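# Place the power unit between the carrier's blue blocks

## Task

Put the power unit onto the carrier so it sits down in the space bounded by the blue corner blocks, then open the gripper, release it and back the arm away from it.

## Robot and tools

Robot: two arms, left_arm and right_arm, each ending in a parallel two-finger gripper. The head carries two cameras, cam_head_left and cam_head_right, both 504x504 pixels. Occasionally a held part gets a brief tug or a loose object gets nudged. Nothing may leave the table, and the arms must not collide or push on each other hard.

Frames. Printed poses share one world frame: origin on the tabletop midway between the arms, +z up, +x out across the table, and left_arm on the +y side. The names left and right do not match image sides. Each gripper also has its own axes: fingers extend along its +z and close along its y. The printed end_effector_position is the point between the pads, roughly 1 cm short of the fingertips, given in metres with end_effector_quat_wxyz for orientation. Printed hand positions can be somewhat wrong, more so at long reach.

The 14-number row. Every motion uses one flat list of 14 numbers, each in [-1, 1]: dx, dy, dz, rx, ry, rz, opening for left_arm, followed by those seven for right_arm. Both arms always appear, even if only one should move. The first six numbers per arm are an offset, not a pose: they are expressed in that gripper's own axes and measured from the gripper pose shown in the most recent result that includes it (before any such result in the scene, and for second or later calls within one reply, from the pose at the start of the action). A value of 1.0 equals 0.6 m for translation or 180 degrees for rotation; rx, ry, rz form a single rotation vector. The opening is absolute, not an offset: +1 is fully open (0.094 m), -1 fully closed.

execute_actions takes "actions", a list with at most one entry, and an optional boolean "pictures" (images come by default). An empty list just reports state. An entry with "rows" (1 to 15 rows of 14 numbers) and optional "steps" (1 to 15, default 15; each step is 1/30 s) applies one row per step, repeating the last row; every row is an offset from the same base pose, not from the previous row. An entry with only "steps" (up to 300) waits, counted from the previous result. A refused call sends nothing.

move takes "target" (one 14-number row as above, same offset rules) and optional "speed" in m/s, 0.002 to 0.5, default 0.25 (turning up to twice that in rad/s). Each gripper follows a straight path; paths finish together and last 0.5 to 10 s, being cut off at 10 s. The opening is applied at the start. Paths ignore obstacles and the other arm, and grippers can lag, stray or overshoot speed, especially with a nearly straight arm. Faster contact hits harder; aiming deeper past a contact presses harder. The result adds a move: line with the outcome (done, off_target, moving, held, fault) and any limits: paced means the sent pose was clipped, held means a check blocked some steps and the arm may then jump quickly. Distance from each target is reported.

wait takes "seconds" (0 to 10) and sends nothing new. zoom_image takes "camera" and "region" [x0, y0, x1, y1] in pixels (top-left origin, at most 504x504) and returns a sharper crop of the latest image. finished_scene takes "scene", the number of the current scene, ends it irreversibly and reports success; only call it once the unit is seated, released and the arm is clear.

Controller behaviour. Each step the commanded pose is limited to 70 mm and 16 degrees from the measured pose, then damped inverse kinematics drives the joints, favouring position over orientation. After an action ends, the arm continues only to its last clipped pose, so distant targets need several calls; check the result and send the remainder. Arms tend to finish a centimetre or more low, and zero offsets let them sag further. To hold an arm still, send the correction back to its desired pose in the first call of a reply and zeros afterwards, raising the aim if it keeps sagging. The Hand target line shows where the controller is currently driving each gripper. A pose unreachable line or HELD marks steps the clearance check altered or blocked. Joint ranges (rad): waist -2.618 to 3.054, shoulder 0 to 3.142, elbow 0 to 3.142, wrist pitch -1.571 to 1.571, wrist yaw -1.571 to 1.571, wrist roll -2.094 to 2.094; elbows stop just shy of straight.

Gripping. grip_measured uses the same scale as the commanded opening; the final joint value gives the opening in metres. Readings may be off by about 1 mm per gripper. To hold something, command about 0.03 below grip_measured for a firm grip, less for a lighter one. Pad force caps around 50 to 62 N, lower for parts under about 2 mm thick, with a brief spike on first contact.

Heat and faults. Carrying a load heats motors, even while idle. MOTOR HOT appears from 75 °C; at 90 °C that arm is stopped for 10 s; at 100 °C the arm loses hold and drops. These appear as OVER-TEMPERATURE FAULT lines; avoid any fault stop. The simulation keeps running while you compose replies, so keep them short when holding a load.

Camera calibration gives OpenCV intrinsics K, distortion D and T_world_to_cam for each camera, accurate to a few degrees and millimetres; use it to relate image pixels to world positions.

Each tool is called after "Request:" as name(argument=value, ...), one argument or row to a line, values as JSON.

## Session

Request:
execute_actions(
  actions=[],
)

Request:
zoom_image(
  camera="cam_head_left",
  region=[100, 130, 400, 430],
)

Scene clock: 0.00 s of 4400.00 s.
left_arm: end_effector_position=(+0.4072, +0.5042, +0.1777) grip_measured=+1.000 end_effector_quat_wxyz=(+0.372, -0.379, +0.842, -0.093) | right_arm: end_effector_position=(+0.3284, -0.4618, +0.1097) grip_measured=+1.000 end_effector_quat_wxyz=(+0.018, +0.149, +0.848, -0.509)
Joint positions: left_arm=[ 0.64   1.456  1.112 -0.474  0.256 -0.403  0.094] | right_arm=[ 0.294  1.906  1.22  -1.316  1.012  0.707  0.094]
Joint velocities: left_arm=[ 0.007 -0.002 -0.007  0.037 -0.022 -0.007  0.   ] | right_arm=[ 0.012  0.002  0.012  0.037 -0.007  0.007  0.   ]
Hand target (left_arm): +0.411, +0.506, +0.191; +0.391, -0.371, +0.838, -0.091
Hand target (right_arm): +0.332, -0.463, +0.115; +0.031, +0.154, +0.844, -0.512

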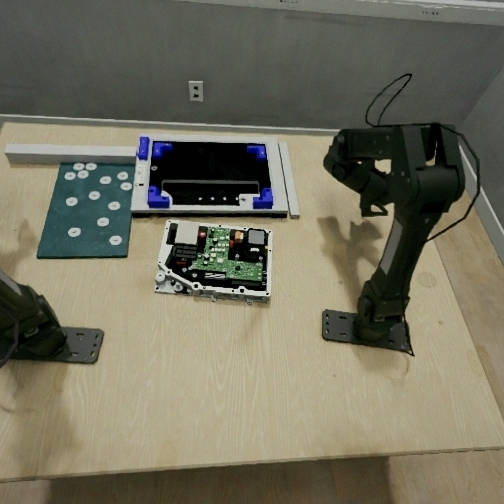

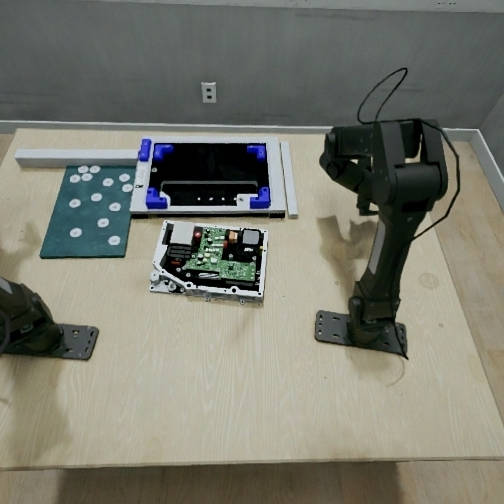

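Region (100, 130, 400, 430) of cam_head_left's 504x504 image, scaled by 1.680, with more detail than that image has.

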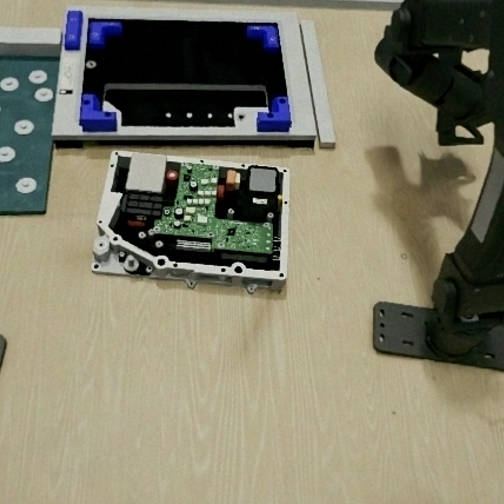

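Request:
zoom_image(
  camera="cam_head_left",
  region=[130, 130, 310, 310],
)

Request:
zoom_image(
  camera="cam_head_right",
  region=[130, 130, 310, 310],
)

Region (130, 130, 310, 310) of cam_head_left's 504x504 image, scaled by 2.800, with more detail than that image has.

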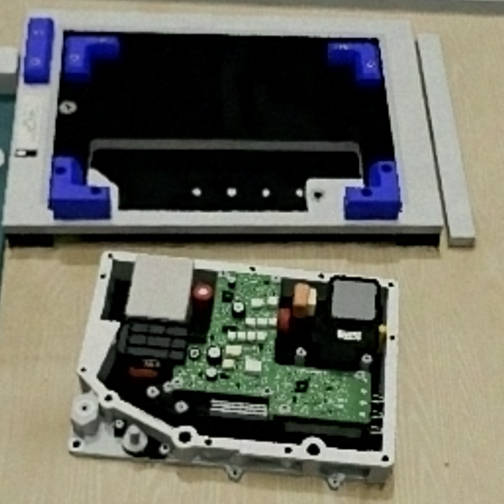

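Region (130, 130, 310, 310) of cam_head_right's 504x504 image, scaled by 2.800, with more detail than that image has.

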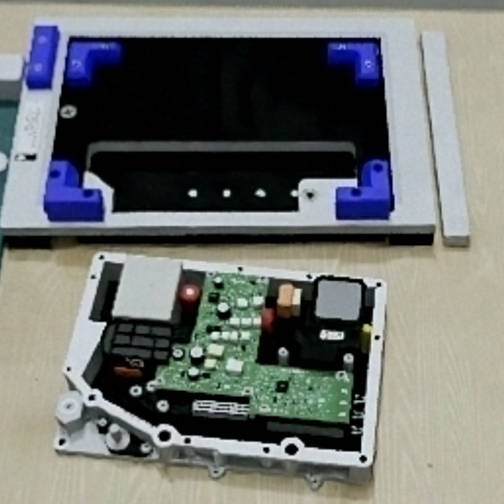

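Request:
move(
  target=[0.642,-0.248,-0.238,-0.0476,0.256,0.292,-0.2,0.33,0.133,-0.467,-0.339,0.033,-0.065,-0.2],
)

Scene clock: 32.70 s of 4400.00 s.
left_arm: end_effector_position=(+0.2230, +0.1149, +0.1182) grip_measured=-0.198 end_effector_quat_wxyz=(-0.011, +0.062, +0.998, +0.015) | right_arm: end_effector_position=(+0.1872, -0.1476, +0.1283) grip_measured=-0.197 end_effector_quat_wxyz=(-0.029, +0.062, +0.997, -0.028)
Joint positions: left_arm=[-0.771  1.661  1.361 -1.308 -0.005 -0.742  0.038] | right_arm=[ 1.111  1.528  1.262 -1.384 -0.017  1.057  0.038]
Joint velocities: left_arm=[-0.002 -0.007 -0.007 -0.037 -0.007  0.007 -0.   ] | right_arm=[ 0.002 -0.002 -0.012 -0.007 -0.007 -0.022 -0.   ]
Hand target (left_arm): +0.225, +0.109, +0.126; -0.003, +0.060, +0.998, +0.006
Hand target (right_arm): +0.191, -0.138, +0.141; -0.011, +0.061, +0.998, +0.002
Off the commanded pose (left_arm): 0.012 m, 2 deg.
Off the commanded pose (right_arm): 0.017 m, 5 deg.
After step 90, 26.67 s passed at rest.
move: off_target (left_arm, right_arm)

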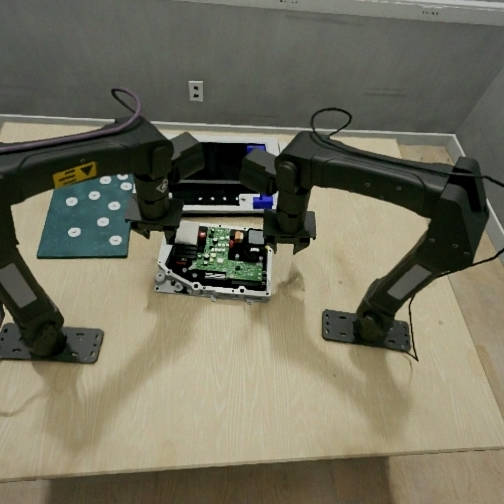

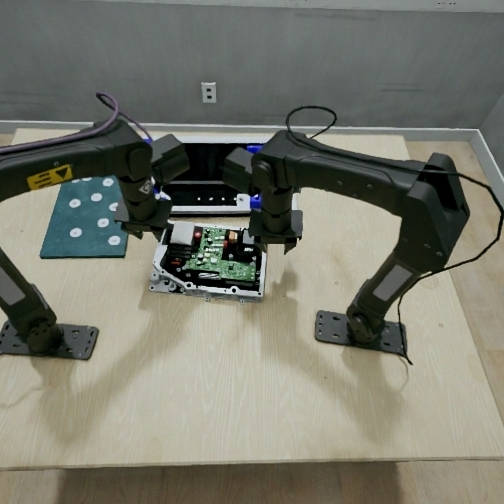

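Request:
move(
  target=[0,-0.008,0.06,0,0,0,-0.2,-0.008,0.025,0.075,-0.015,-0.015,0,-0.2],
)

Request:
zoom_image(
  camera="cam_head_left",
  region=[130, 190, 320, 310],
)

Request:
zoom_image(
  camera="cam_head_right",
  region=[130, 190, 320, 310],
)

Scene clock: 39.20 s of 4400.00 s.
left_arm: end_effector_position=(+0.2220, +0.1161, +0.0818) grip_measured=-0.198 end_effector_quat_wxyz=(-0.017, +0.062, +0.998, +0.021) | right_arm: end_effector_position=(+0.1908, -0.1352, +0.0868) grip_measured=-0.197 end_effector_quat_wxyz=(-0.011, +0.063, +0.998, -0.000)
Joint positions: left_arm=[-0.771  1.689  1.246 -1.182 -0.005 -0.744  0.038] | right_arm=[ 1.128  1.528  1.1   -1.155 -0.018  1.077  0.038]
Joint velocities: left_arm=[-0.007 -0.012  0.002  0.022  0.007 -0.051  0.   ] | right_arm=[-0.002  0.022  0.002  0.007  0.066  0.022  0.001]
Hand target (left_arm): +0.222, +0.112, +0.082; -0.011, +0.063, +0.998, +0.015
Hand target (right_arm): +0.191, -0.136, +0.082; -0.004, +0.061, +0.998, -0.006
Off the commanded pose (left_arm): 0.005 m, 1 deg.
Off the commanded pose (right_arm): 0.005 m, 1 deg.
After step 90, 2.47 s passed at rest.
move: done

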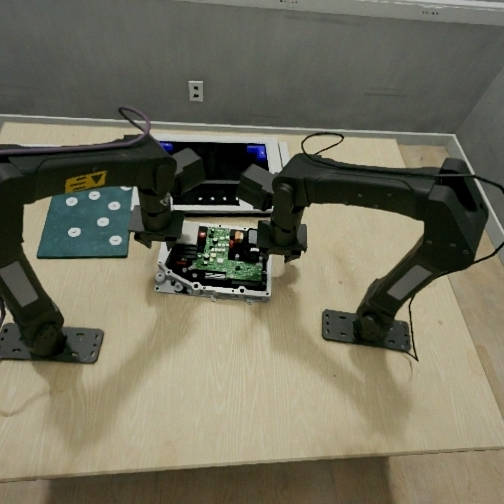

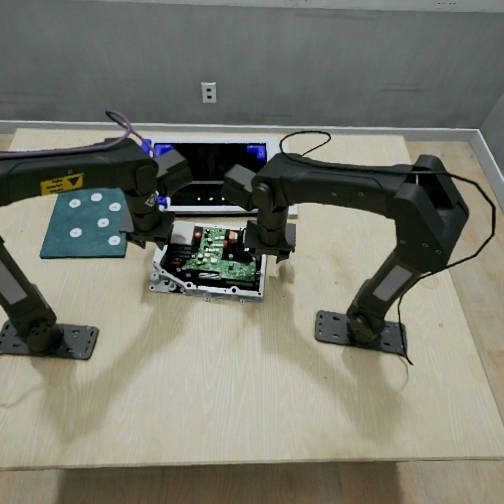

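Region (130, 190, 320, 310) of cam_head_left's 504x504 image, scaled by 2.653, with more detail than that image has; it fills the top 318 rows of this view, and the rest is white.

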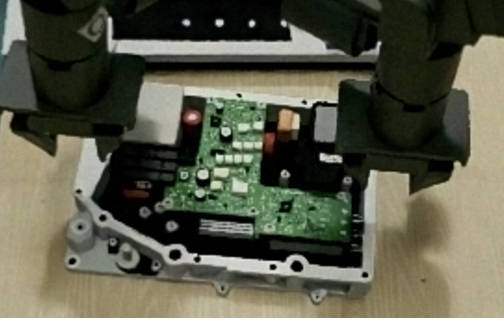

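Region (130, 190, 320, 310) of cam_head_right's 504x504 image, scaled by 2.653, with more detail than that image has; it fills the top 318 rows of this view, and the rest is white.

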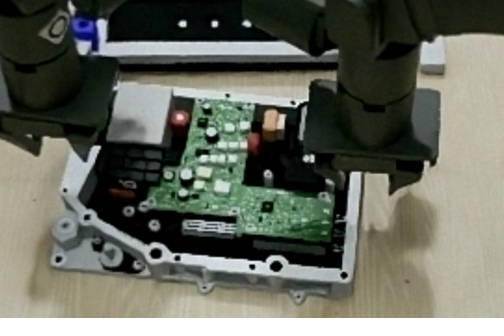

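Request:
move(
  target=[0,-0.01,0.062,0,0,0,-0.2,0,0,0.07,0,0,0,-0.2],
  speed=0.06,
)

Request:
zoom_image(
  camera="cam_head_left",
  region=[130, 190, 320, 310],
)

Scene clock: 45.30 s of 4400.00 s.
left_arm: end_effector_position=(+0.2190, +0.1196, +0.0457) grip_measured=-0.198 end_effector_quat_wxyz=(-0.026, +0.060, +0.997, +0.031) | right_arm: end_effector_position=(+0.1911, -0.1347, +0.0504) grip_measured=-0.197 end_effector_quat_wxyz=(-0.009, +0.063, +0.998, +0.003)
Joint positions: left_arm=[-0.771  1.735  1.148 -1.065 -0.005 -0.748  0.038] | right_arm=[ 1.128  1.56   0.981 -0.996 -0.018  1.077  0.038]
Joint velocities: left_arm=[ 0.027  0.002  0.017 -0.007 -0.007 -0.022 -0.   ] | right_arm=[-0.002 -0.017  0.002 -0.007  0.051  0.037 -0.   ]
Hand target (left_arm): +0.220, +0.112, +0.045; -0.017, +0.062, +0.998, +0.021
Hand target (right_arm): +0.190, -0.136, +0.045; -0.011, +0.063, +0.998, -0.001
Off the commanded pose (left_arm): 0.008 m, 2 deg.
Off the commanded pose (right_arm): 0.006 m, 0 deg.
After step 90, 1.90 s passed at rest.
move: done

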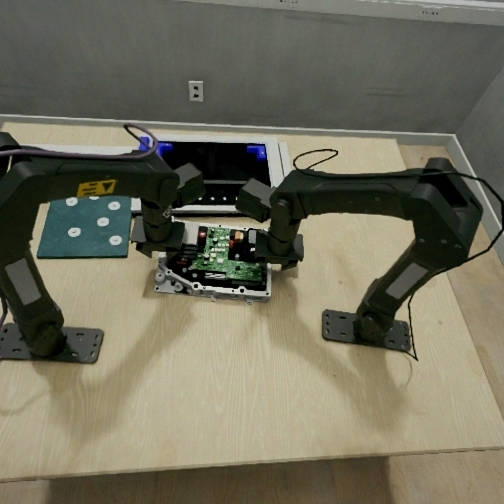

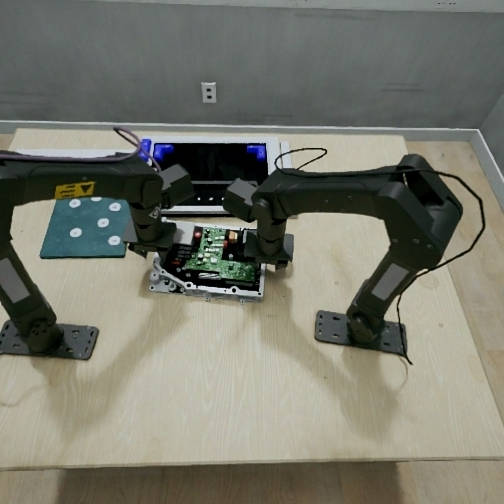

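Region (130, 190, 320, 310) of cam_head_left's 504x504 image, scaled by 2.653, with more detail than that image has; it fills the top 318 rows of this view, and the rest is white.

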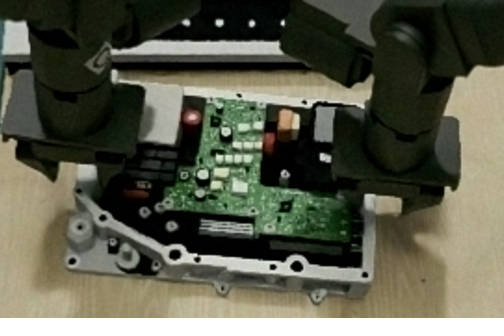

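Left inner finger is at the wall's edge; shift inward, then lower.

Request:
move(
  target=[0,-0.03,-0.008,-0.015,-0.012,0,-0.2,0,0.008,0.012,0,0,0,-0.2],
  speed=0.05,
)

Request:
move(
  target=[0,0,0.03,0,0,0,-0.2,0,0,0.018,0,0,0,-0.2],
  speed=0.04,
)

Request:
zoom_image(
  camera="cam_head_left",
  region=[130, 190, 320, 310],
)

Scene clock: 50.00 s of 4400.00 s.
left_arm: end_effector_position=(+0.2079, +0.1136, +0.0444) grip_measured=-0.198 end_effector_quat_wxyz=(-0.028, +0.063, +0.995, +0.066) | right_arm: end_effector_position=(+0.1929, -0.1322, +0.0472) grip_measured=-0.197 end_effector_quat_wxyz=(-0.008, +0.065, +0.998, +0.004)
Joint positions: left_arm=[-0.839  1.78   1.19  -1.119 -0.042 -0.812  0.038] | right_arm=[ 1.128  1.573  0.981 -0.98  -0.018  1.081  0.038]
Joint velocities: left_arm=[-0.007  0.012 -0.002 -0.007 -0.051 -0.066 -0.001] | right_arm=[ 0.012 -0.022 -0.007  0.095 -0.022 -0.037  0.   ]
Hand target (left_arm): +0.217, +0.102, +0.050; -0.006, +0.061, +0.997, +0.054
Hand target (right_arm): +0.192, -0.130, +0.043; -0.009, +0.063, +0.998, +0.003
Off the commanded pose (left_arm): 0.016 m, 3 deg.
Off the commanded pose (right_arm): 0.005 m, 0 deg.
After step 90, 0.77 s passed at rest.
move: off_target (left_arm)

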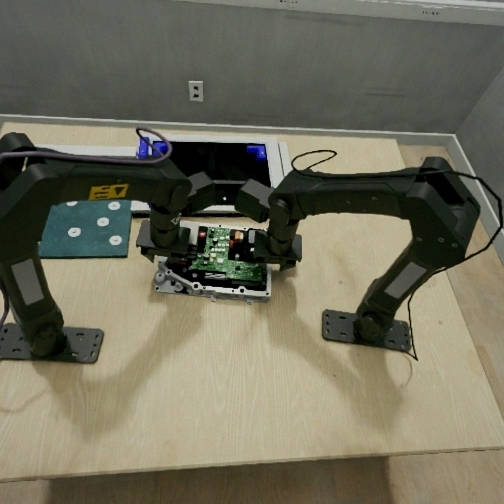

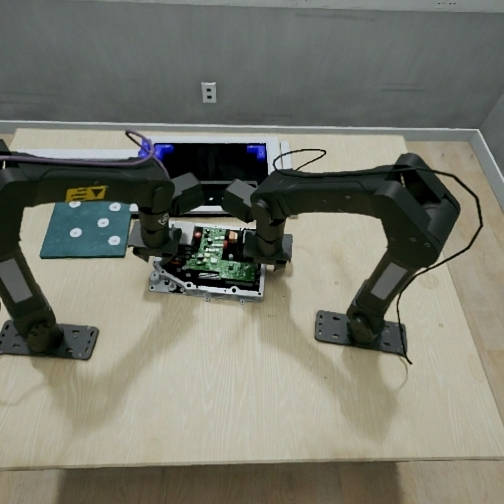

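Scene clock: 50.73 s of 4400.00 s.
left_arm: end_effector_position=(+0.2029, +0.1188, +0.0332) grip_measured=-0.198 end_effector_quat_wxyz=(-0.036, +0.063, +0.995, +0.073) | right_arm: end_effector_position=(+0.1927, -0.1325, +0.0436) grip_measured=-0.197 end_effector_quat_wxyz=(-0.007, +0.065, +0.998, +0.006)
Joint positions: left_arm=[-0.839  1.789  1.15  -1.09  -0.037 -0.812  0.038] | right_arm=[ 1.128  1.573  0.966 -0.96  -0.018  1.081  0.038]
Joint velocities: left_arm=[-0.007 -0.012 -0.012 -0.037 -0.022 -0.037  0.001] | right_arm=[-0.002  0.017 -0.012 -0.051 -0.022 -0.051 -0.001]
Hand target (left_arm): +0.207, +0.116, +0.027; -0.028, +0.063, +0.995, +0.067
Hand target (right_arm): +0.193, -0.132, +0.037; -0.008, +0.065, +0.998, +0.004
Off the commanded pose (left_arm): 0.008 m, 1 deg.
Off the commanded pose (right_arm): 0.007 m, 0 deg.
move: done

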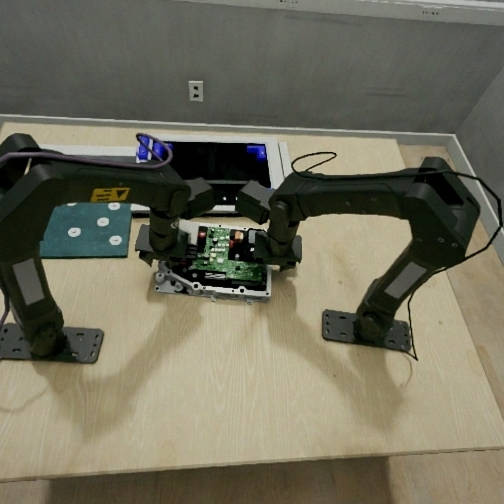

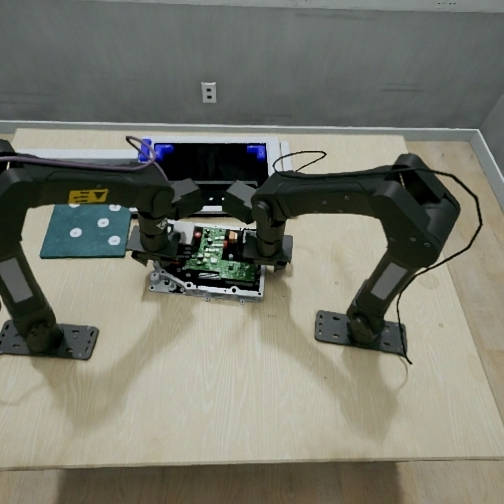

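Region (130, 190, 320, 310) of cam_head_left's 504x504 image, scaled by 2.653, with more detail than that image has; it fills the top 318 rows of this view, and the rest is white.

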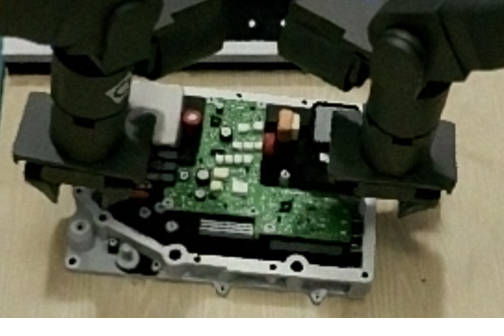

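Request:
move(
  target=[-0.025,-0.015,-0.005,0.065,-0.025,0,-0.2,0,0,0.025,-0.01,0,0,-0.2],
  speed=0.04,
)

Request:
move(
  target=[0,0,0,0,0,0,-0.8,0,0,0,0,0,0,-0.9],
)

Request:
zoom_image(
  camera="cam_head_left",
  region=[130, 190, 320, 310],
)

Scene clock: 59.57 s of 4400.00 s.
left_arm: end_effector_position=(+0.2034, +0.1170, +0.0294) grip_measured=-0.198 end_effector_quat_wxyz=(-0.032, +0.066, +0.997, -0.004) | right_arm: end_effector_position=(+0.1924, -0.1331, +0.0411) grip_measured=-0.198 end_effector_quat_wxyz=(-0.006, +0.064, +0.998, +0.014)
Joint positions: left_arm=[-0.783  1.69   1.027 -0.945  0.052 -0.746  0.038] | right_arm=[ 1.123  1.562  0.943 -0.936 -0.025  1.074  0.038]
Joint velocities: left_arm=[ 0.002 -0.002 -0.007 -0.037 -0.007  0.007 -0.001] | right_arm=[-0.002  0.002  0.007 -0.081  0.022  0.037  0.001]
Hand target (left_arm): +0.216, +0.108, +0.035; -0.004, +0.062, +0.998, -0.031
Hand target (right_arm): +0.192, -0.133, +0.029; -0.006, +0.064, +0.998, +0.021
Off the commanded pose (left_arm): 0.017 m, 4 deg.
Off the commanded pose (right_arm): 0.013 m, 1 deg.
After step 90, 2.87 s passed at rest.
move: off_target (left_arm, right_arm)

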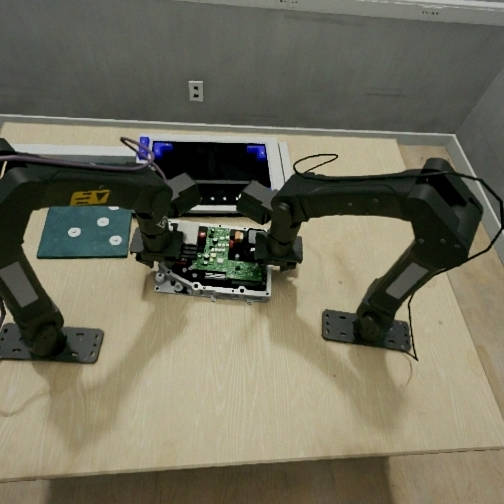

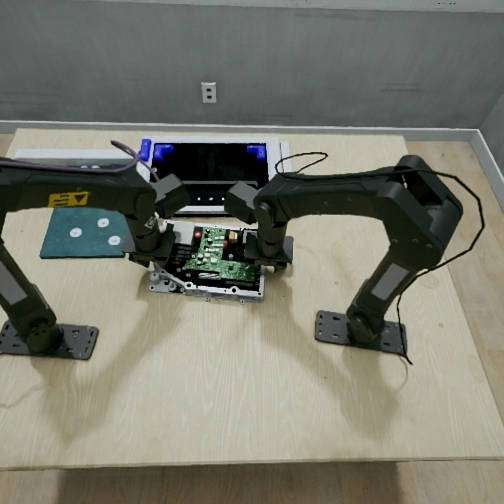

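Scene clock: 60.07 s of 4400.00 s.
left_arm: end_effector_position=(+0.2087, +0.1146, +0.0292) grip_measured=-0.589 end_effector_quat_wxyz=(-0.025, +0.029, +0.999, -0.011) | right_arm: end_effector_position=(+0.1901, -0.1275, +0.0415) grip_measured=-0.818 end_effector_quat_wxyz=(-0.014, +0.065, +0.997, +0.026)
Joint positions: left_arm=[-0.774  1.69   1.027 -0.925  0.052 -0.811  0.019] | right_arm=[ 1.124  1.561  0.943 -0.923 -0.053  1.079  0.009]
Joint velocities: left_arm=[ 0.017  0.007 -0.012 -0.007  0.022 -0.051 -0.001] | right_arm=[-0.017  0.012  0.002 -0.066 -0.022  0.007 -0.001]
Hand target (left_arm): +0.204, +0.117, +0.029; -0.031, +0.066, +0.997, -0.004
Hand target (right_arm): +0.192, -0.133, +0.041; -0.007, +0.064, +0.998, +0.014
Off the commanded pose (left_arm): 0.006 m, 4 deg.
Off the commanded pose (right_arm): 0.006 m, 2 deg.
move: off_target (left_arm)

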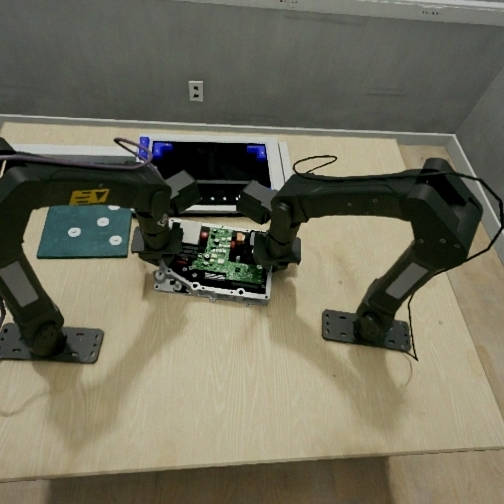

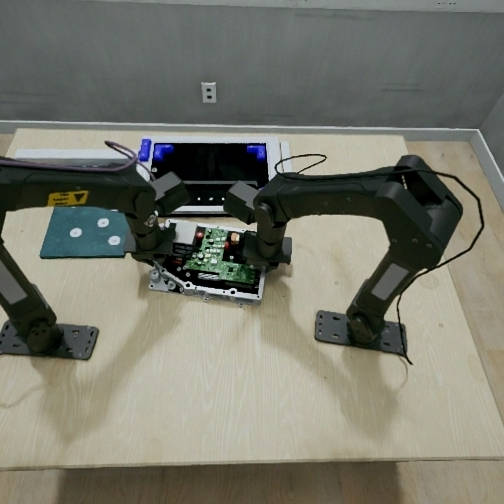

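Region (130, 190, 320, 310) of cam_head_left's 504x504 image, scaled by 2.653, with more detail than that image has; it fills the top 318 rows of this view, and the rest is white.

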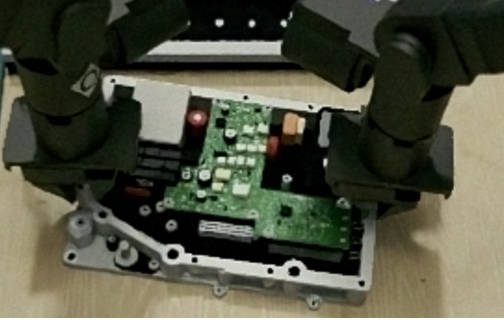

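Request:
move(
  target=[0,0,-0.17,0,0,0,-0.65,0,0,-0.17,0,0,0,-0.87],
  speed=0.07,
)

Scene clock: 67.00 s of 4400.00 s.
left_arm: end_effector_position=(+0.2053, +0.1127, +0.1060) grip_measured=-0.606 end_effector_quat_wxyz=(-0.056, +0.011, +0.998, -0.002) | right_arm: end_effector_position=(+0.1840, -0.1297, +0.1148) grip_measured=-0.818 end_effector_quat_wxyz=(-0.043, +0.069, +0.997, +0.008)
Joint positions: left_arm=[-0.765  1.659  1.306 -1.288  0.087 -0.836  0.019] | right_arm=[ 1.119  1.534  1.215 -1.284 -0.08   1.08   0.009]
Joint velocities: left_arm=[ 0.012 -0.007  0.002  0.022  0.007 -0.051 -0.001] | right_arm=[-0.002 -0.012  0.017  0.007  0.007  0.007 -0.001]
Hand target (left_arm): +0.213, +0.116, +0.130; -0.024, +0.028, +0.999, -0.011
Hand target (right_arm): +0.191, -0.132, +0.142; -0.014, +0.066, +0.997, +0.027
Off the commanded pose (left_arm): 0.027 m, 4 deg.
Off the commanded pose (right_arm): 0.030 m, 4 deg.
After step 90, 2.13 s passed at rest.
move: off_target (left_arm, right_arm)

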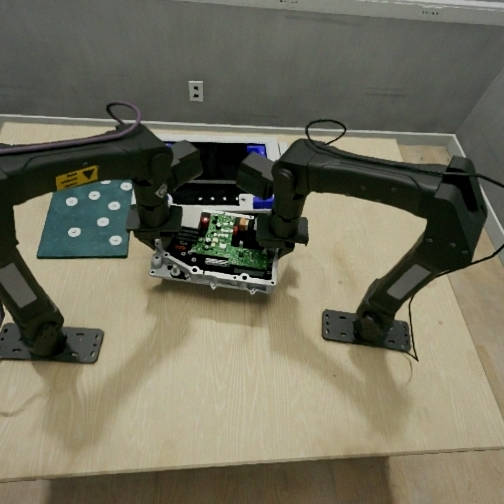

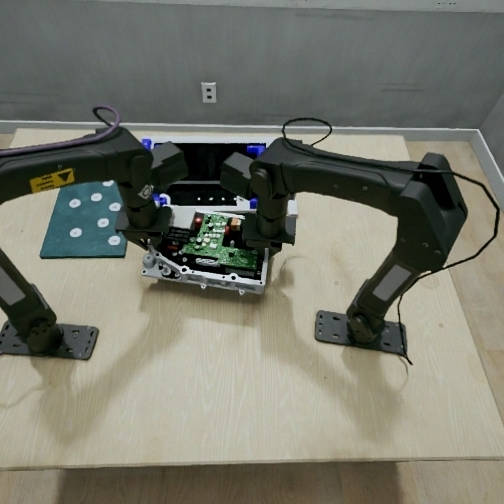

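Request:
move(
  target=[0,0,-0.09,0,0,0,-0.65,0,0,-0.09,0,0,0,-0.87],
  speed=0.07,
)

Request:
move(
  target=[-0.41,0.023,-0.11,0,-0.04,-0.045,-0.65,-0.45,0.078,-0.1,0,-0.035,-0.045,-0.87],
  speed=0.09,
)

Request:
zoom_image(
  camera="cam_head_left",
  region=[120, 100, 310, 240],
)

Scene clock: 76.17 s of 4400.00 s.
left_arm: end_effector_position=(+0.2035, +0.1125, +0.1424) grip_measured=-0.609 end_effector_quat_wxyz=(-0.078, +0.005, +0.997, +0.008) | right_arm: end_effector_position=(+0.1830, -0.1304, +0.1523) grip_measured=-0.818 end_effector_quat_wxyz=(-0.054, +0.071, +0.996, +0.001)
Joint positions: left_arm=[-0.758  1.691  1.48  -1.475  0.106 -0.839  0.018] | right_arm=[ 1.112  1.552  1.379 -1.455 -0.092  1.076  0.009]
Joint velocities: left_arm=[-0.007  0.051 -0.017  0.037  0.007 -0.007 -0.   ] | right_arm=[ 0.002 -0.007 -0.002 -0.139  0.066  0.095 -0.001]
Hand target (left_arm): +0.211, +0.113, +0.159; -0.055, +0.011, +0.998, -0.002
Hand target (right_arm): +0.188, -0.131, +0.168; -0.042, +0.069, +0.997, +0.008
Off the commanded pose (left_arm): 0.019 m, 3 deg.
Off the commanded pose (right_arm): 0.017 m, 2 deg.
After step 90, 5.07 s passed at rest.
move: off_target (left_arm, right_arm)

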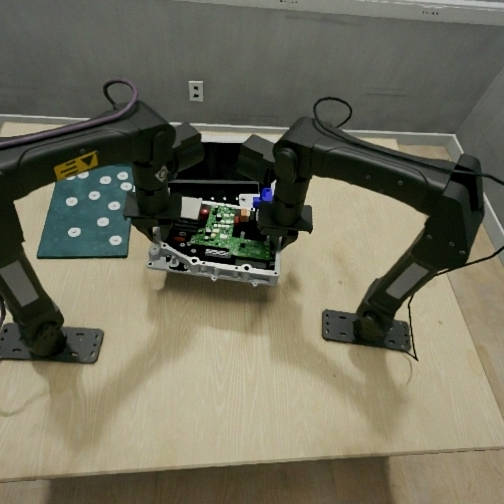

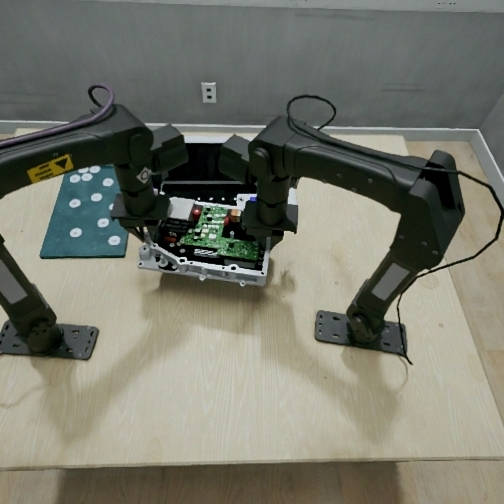

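Scene clock: 79.63 s of 4400.00 s.
left_arm: end_effector_position=(+0.4437, +0.1216, +0.1281) grip_measured=-0.611 end_effector_quat_wxyz=(+0.016, -0.061, +0.998, -0.016) | right_arm: end_effector_position=(+0.4534, -0.1211, +0.1470) grip_measured=-0.818 end_effector_quat_wxyz=(+0.043, +0.007, +0.999, +0.027)
Joint positions: left_arm=[-0.377  2.349  2.389 -1.567  0.012 -0.596  0.018] | right_arm=[ 0.674  2.321  2.414 -1.563 -0.006  0.512  0.009]
Joint velocities: left_arm=[-0.002 -0.002 -0.007  0.037 -0.095  0.051 -0.   ] | right_arm=[-0.007  0.017  0.002 -0.007 -0.022 -0.037 -0.001]
Hand target (left_arm): +0.455, +0.125, +0.169; +0.070, -0.065, +0.995, -0.039
Hand target (right_arm): +0.460, -0.121, +0.184; +0.090, +0.001, +0.995, +0.048
Off the commanded pose (left_arm): 0.044 m, 5 deg.
Off the commanded pose (right_arm): 0.037 m, 6 deg.
joint sent to its limit (left arm) — the command would take joint 4 (wrist pitch) past its lower limit, so that joint was sent only as far as its limit.
joint sent to its limit (right arm) — the command would take joint 4 (wrist pitch) past its lower limit, so that joint was sent only as far as its limit.
move: off_target (left_arm, right_arm)

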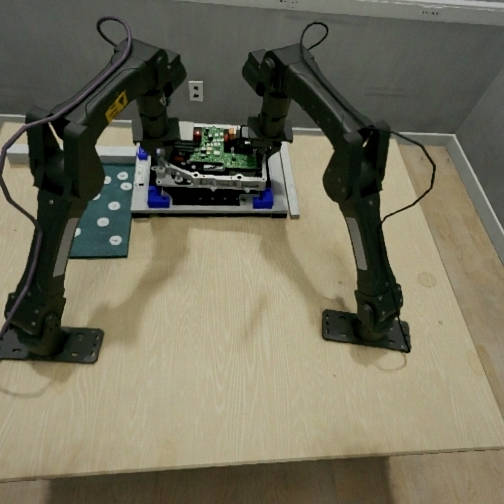

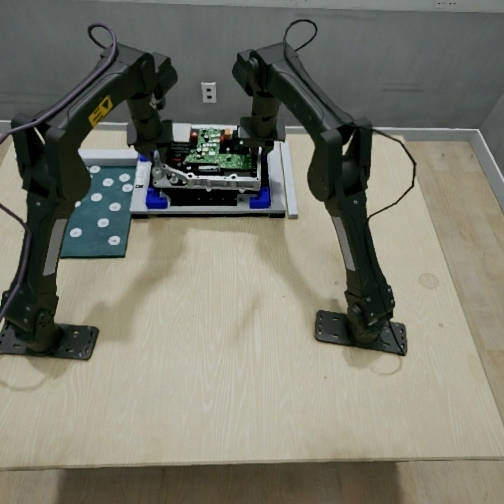

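Region (120, 100, 310, 240) of cam_head_left's 504x504 image, scaled by 2.653, with more detail than that image has; it fills the top 371 rows of this view, and the rest is white.

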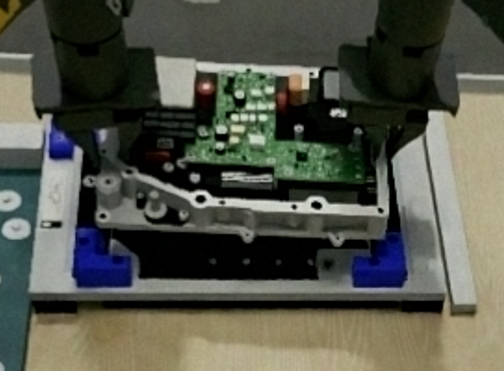

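Request:
move(
  target=[-0.01,0,0,0,-0.02,0,-0.65,-0.02,0,0.015,0,-0.035,0,-0.87],
  speed=0.03,
)

Request:
zoom_image(
  camera="cam_head_left",
  region=[120, 100, 310, 240],
)

Scene clock: 85.83 s of 4400.00 s.
left_arm: end_effector_position=(+0.4352, +0.1225, +0.0892) grip_measured=-0.611 end_effector_quat_wxyz=(-0.021, -0.064, +0.998, -0.007) | right_arm: end_effector_position=(+0.4470, -0.1201, +0.1036) grip_measured=-0.818 end_effector_quat_wxyz=(+0.022, +0.010, +1.000, +0.020)
Joint positions: left_arm=[-0.375  2.362  2.255 -1.492  0.034 -0.599  0.018] | right_arm=[ 0.68   2.291  2.187 -1.409 -0.012  0.523  0.009]
Joint velocities: left_arm=[ 0.002 -0.012 -0.007  0.007 -0.022  0.022 -0.001] | right_arm=[-0.002 -0.017 -0.027  0.037 -0.037  0.007  0.001]
Hand target (left_arm): +0.448, +0.123, +0.128; +0.045, -0.063, +0.997, -0.015
Hand target (right_arm): +0.464, -0.121, +0.140; +0.095, +0.010, +0.995, +0.027
Off the commanded pose (left_arm): 0.042 m, 8 deg.
Off the commanded pose (right_arm): 0.040 m, 9 deg.
move: off_target (left_arm, right_arm)

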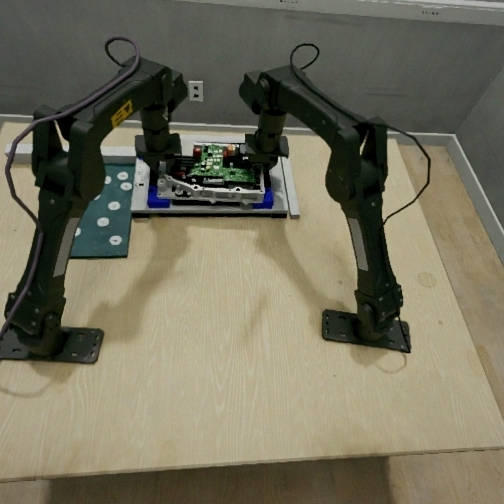

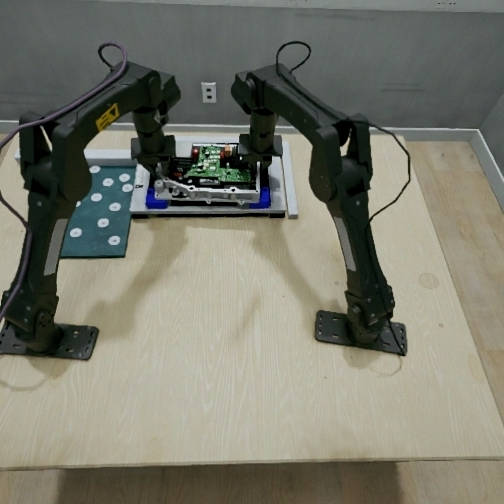

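Region (120, 100, 310, 240) of cam_head_left's 504x504 image, scaled by 2.653, with more detail than that image has; it fills the top 371 rows of this view, and the rest is white.

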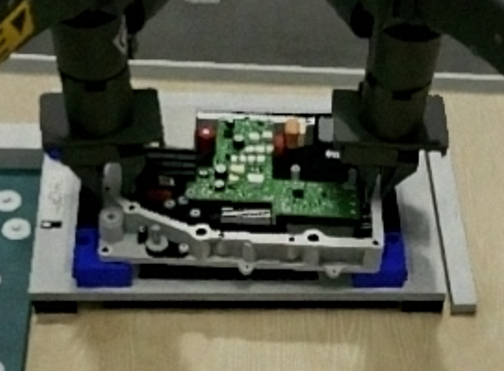

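Request:
move(
  target=[-0.05,0,-0.07,0,-0.045,0,-0.65,-0.065,0,-0.06,0,-0.035,0,-0.87],
  speed=0.04,
)

Request:
zoom_image(
  camera="cam_head_left",
  region=[120, 100, 310, 240],
)

Scene clock: 90.73 s of 4400.00 s.
left_arm: end_effector_position=(+0.4519, +0.1234, +0.0938) grip_measured=-0.611 end_effector_quat_wxyz=(-0.004, -0.066, +0.998, +0.005) | right_arm: end_effector_position=(+0.4656, -0.1186, +0.1052) grip_measured=-0.818 end_effector_quat_wxyz=(+0.019, +0.009, +1.000, +0.011)
Joint positions: left_arm=[-0.372  2.438  2.409 -1.553 -0.005 -0.601  0.018] | right_arm=[ 0.668  2.432  2.443 -1.538 -0.001  0.509  0.009]
Joint velocities: left_arm=[-0.012 -0.002 -0.002 -0.007  0.007  0.007 -0.   ] | right_arm=[-0.007  0.002  0.027  0.066  0.022 -0.066 -0.001]
Hand target (left_arm): +0.465, +0.128, +0.130; +0.050, -0.065, +0.997, -0.003
Hand target (right_arm): +0.482, -0.122, +0.142; +0.078, +0.011, +0.997, +0.020
Off the commanded pose (left_arm): 0.039 m, 6 deg.
Off the commanded pose (right_arm): 0.041 m, 7 deg.
move: off_target (left_arm, right_arm)

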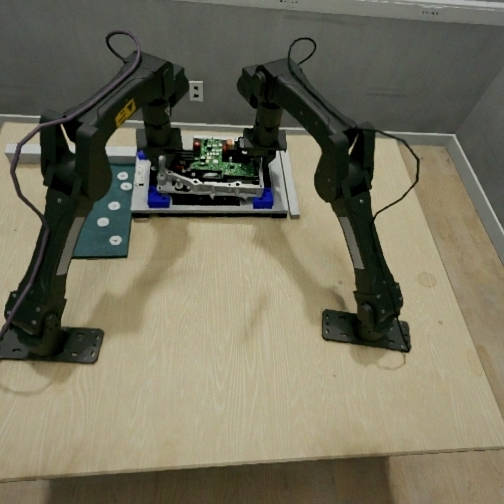

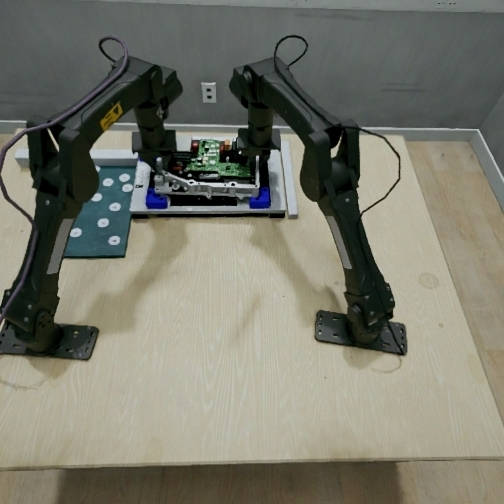

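Region (120, 100, 310, 240) of cam_head_left's 504x504 image, scaled by 2.653, with more detail than that image has; it fills the top 371 rows of this view, and the rest is white.

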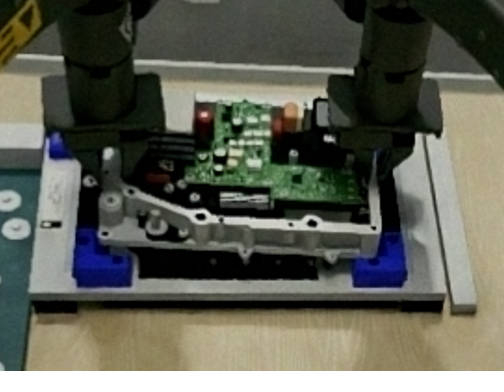

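Request:
move(
  target=[-0.018,0,-0.025,0,-0.035,0,-0.65,-0.033,-0.004,-0.025,0,-0.035,0,-0.87],
  speed=0.02,
)

Request:
zoom_image(
  camera="cam_head_left",
  region=[120, 100, 310, 240],
)

Scene clock: 97.47 s of 4400.00 s.
left_arm: end_effector_position=(+0.4466, +0.1246, +0.0785) grip_measured=-0.614 end_effector_quat_wxyz=(-0.018, -0.078, +0.997, +0.006) | right_arm: end_effector_position=(+0.4661, -0.1174, +0.1003) grip_measured=-0.818 end_effector_quat_wxyz=(+0.015, +0.007, +1.000, +0.011)
Joint positions: left_arm=[-0.37   2.425  2.322 -1.505  0.009 -0.623  0.018] | right_arm=[ 0.668  2.443  2.444 -1.535 -0.006  0.505  0.009]
Joint velocities: left_arm=[ 0.007  0.007 -0.012  0.037 -0.037 -0.007 -0.   ] | right_arm=[-0.007 -0.012 -0.012 -0.022 -0.037 -0.007 -0.   ]
Hand target (left_arm): +0.461, +0.125, +0.110; +0.048, -0.067, +0.997, +0.009
Hand target (right_arm): +0.484, -0.122, +0.122; +0.071, +0.010, +0.997, +0.010
Off the commanded pose (left_arm): 0.034 m, 8 deg.
Off the commanded pose (right_arm): 0.028 m, 7 deg.
After step 90, 0.73 s passed at rest.
move: off_target (left_arm, right_arm)

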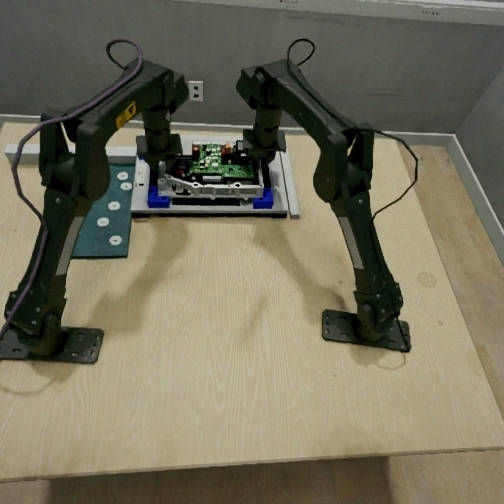

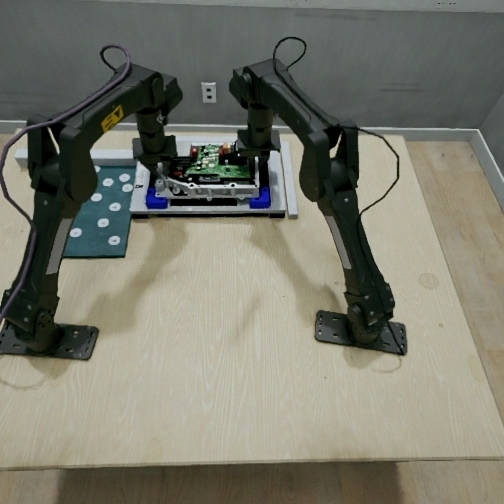

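Region (120, 100, 310, 240) of cam_head_left's 504x504 image, scaled by 2.653, with more detail than that image has; it fills the top 371 rows of this view, and the rest is white.

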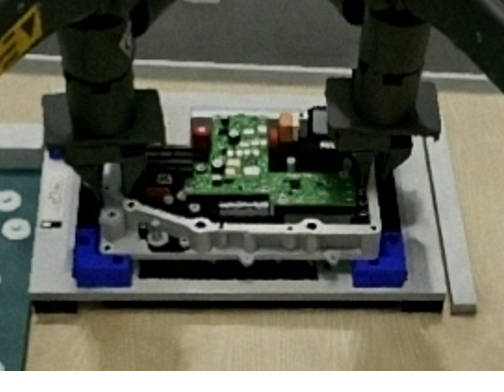

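Request:
move(
  target=[-0.025,-0.005,-0.04,0,-0.04,0,-0.65,-0.005,-0.008,-0.01,0,-0.03,0,-0.87],
  speed=0.02,
)

Request:
zoom_image(
  camera="cam_head_left",
  region=[120, 100, 310, 240],
)

Scene clock: 104.23 s of 4400.00 s.
left_arm: end_effector_position=(+0.4464, +0.1246, +0.0775) grip_measured=-0.614 end_effector_quat_wxyz=(-0.018, -0.081, +0.997, +0.007) | right_arm: end_effector_position=(+0.4655, -0.1177, +0.0997) grip_measured=-0.818 end_effector_quat_wxyz=(+0.039, +0.006, +0.999, +0.025)
Joint positions: left_arm=[-0.371  2.427  2.322 -1.505  0.007 -0.629  0.018] | right_arm=[ 0.668  2.339  2.252 -1.391 -0.006  0.504  0.009]
Joint velocities: left_arm=[-0.017 -0.017  0.002 -0.095 -0.066 -0.022 -0.   ] | right_arm=[-0.002 -0.007 -0.002  0.022  0.022  0.037 -0.   ]
Hand target (left_arm): +0.462, +0.124, +0.103; +0.043, -0.079, +0.996, +0.010
Hand target (right_arm): +0.469, -0.122, +0.106; +0.061, +0.007, +0.998, +0.011
Off the commanded pose (left_arm): 0.029 m, 7 deg.
Off the commanded pose (right_arm): 0.009 m, 3 deg.
After step 90, 0.40 s passed at rest.
move: off_target (left_arm, right_arm)

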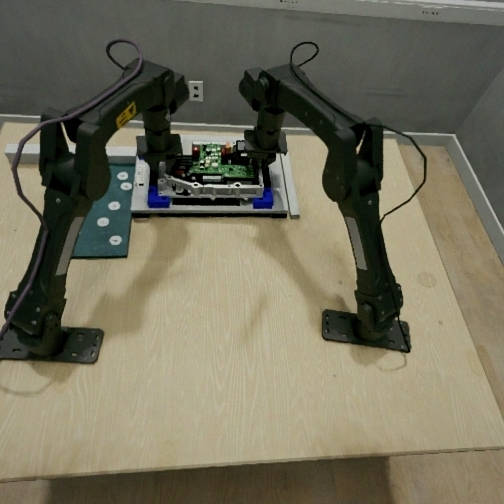

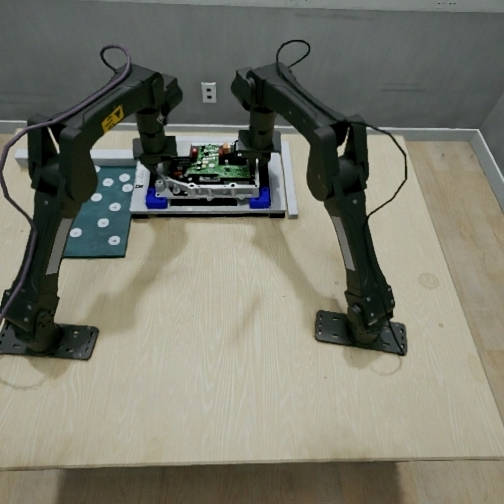

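Region (120, 100, 310, 240) of cam_head_left's 504x504 image, scaled by 2.653, with more detail than that image has; it fills the top 371 rows of this view, and the rest is white.

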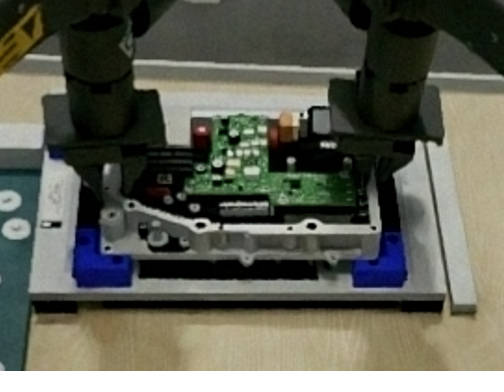

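Request:
move(
  target=[-0.02,0,-0.045,0,-0.04,0,-0.65,0.008,0,-0.045,0,-0.01,0,-0.87],
  speed=0.02,
)

Request:
zoom_image(
  camera="cam_head_right",
  region=[130, 130, 300, 230],
)

Scene clock: 111.90 s of 4400.00 s.
left_arm: end_effector_position=(+0.4465, +0.1247, +0.0778) grip_measured=-0.614 end_effector_quat_wxyz=(-0.015, -0.082, +0.997, +0.005) | right_arm: end_effector_position=(+0.4653, -0.1174, +0.1005) grip_measured=-0.818 end_effector_quat_wxyz=(+0.040, +0.007, +0.999, +0.026)
Joint positions: left_arm=[-0.37   2.413  2.299 -1.487  0.008 -0.63   0.018] | right_arm=[ 0.668  2.337  2.251 -1.391 -0.008  0.505  0.009]
Joint velocities: left_arm=[-0.007 -0.012 -0.012 -0.051  0.007  0.081 -0.001] | right_arm=[-0.002 -0.012 -0.007 -0.007 -0.051 -0.066 -0.001]
Hand target (left_arm): +0.458, +0.126, +0.105; +0.042, -0.081, +0.996, +0.012
Hand target (right_arm): +0.459, -0.119, +0.125; +0.055, +0.007, +0.998, +0.025
Off the commanded pose (left_arm): 0.029 m, 7 deg.
Off the commanded pose (right_arm): 0.027 m, 2 deg.
After step 90, 1.30 s passed at rest.
move: off_target (left_arm, right_arm)

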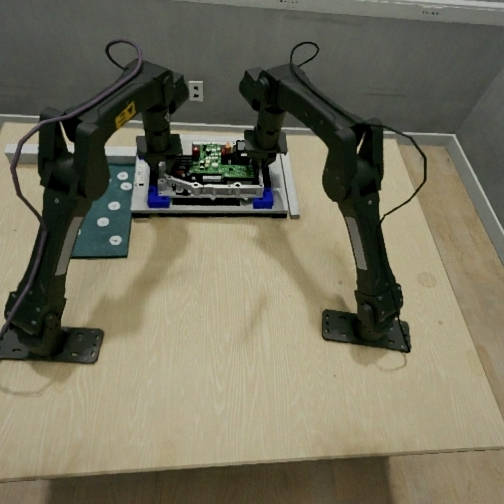

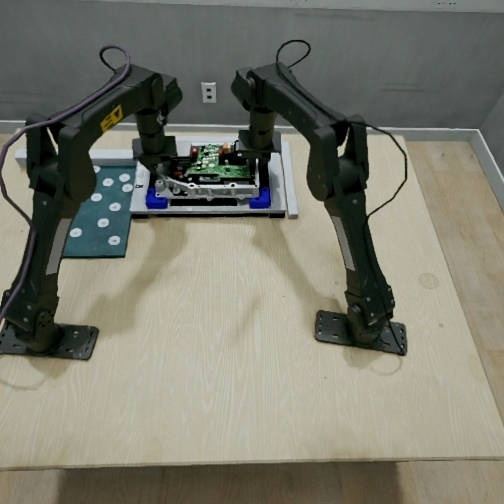

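Region (130, 130, 300, 230) of cam_head_right's 504x504 image, scaled by 2.965, with more detail than that image has; it fills the top 296 rows of this view, and the rest is white.

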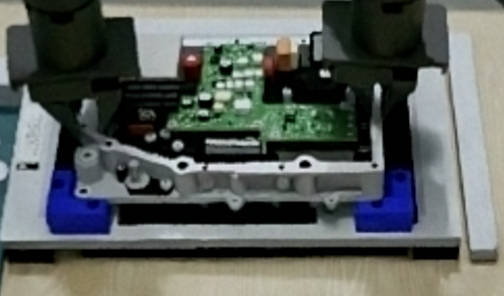

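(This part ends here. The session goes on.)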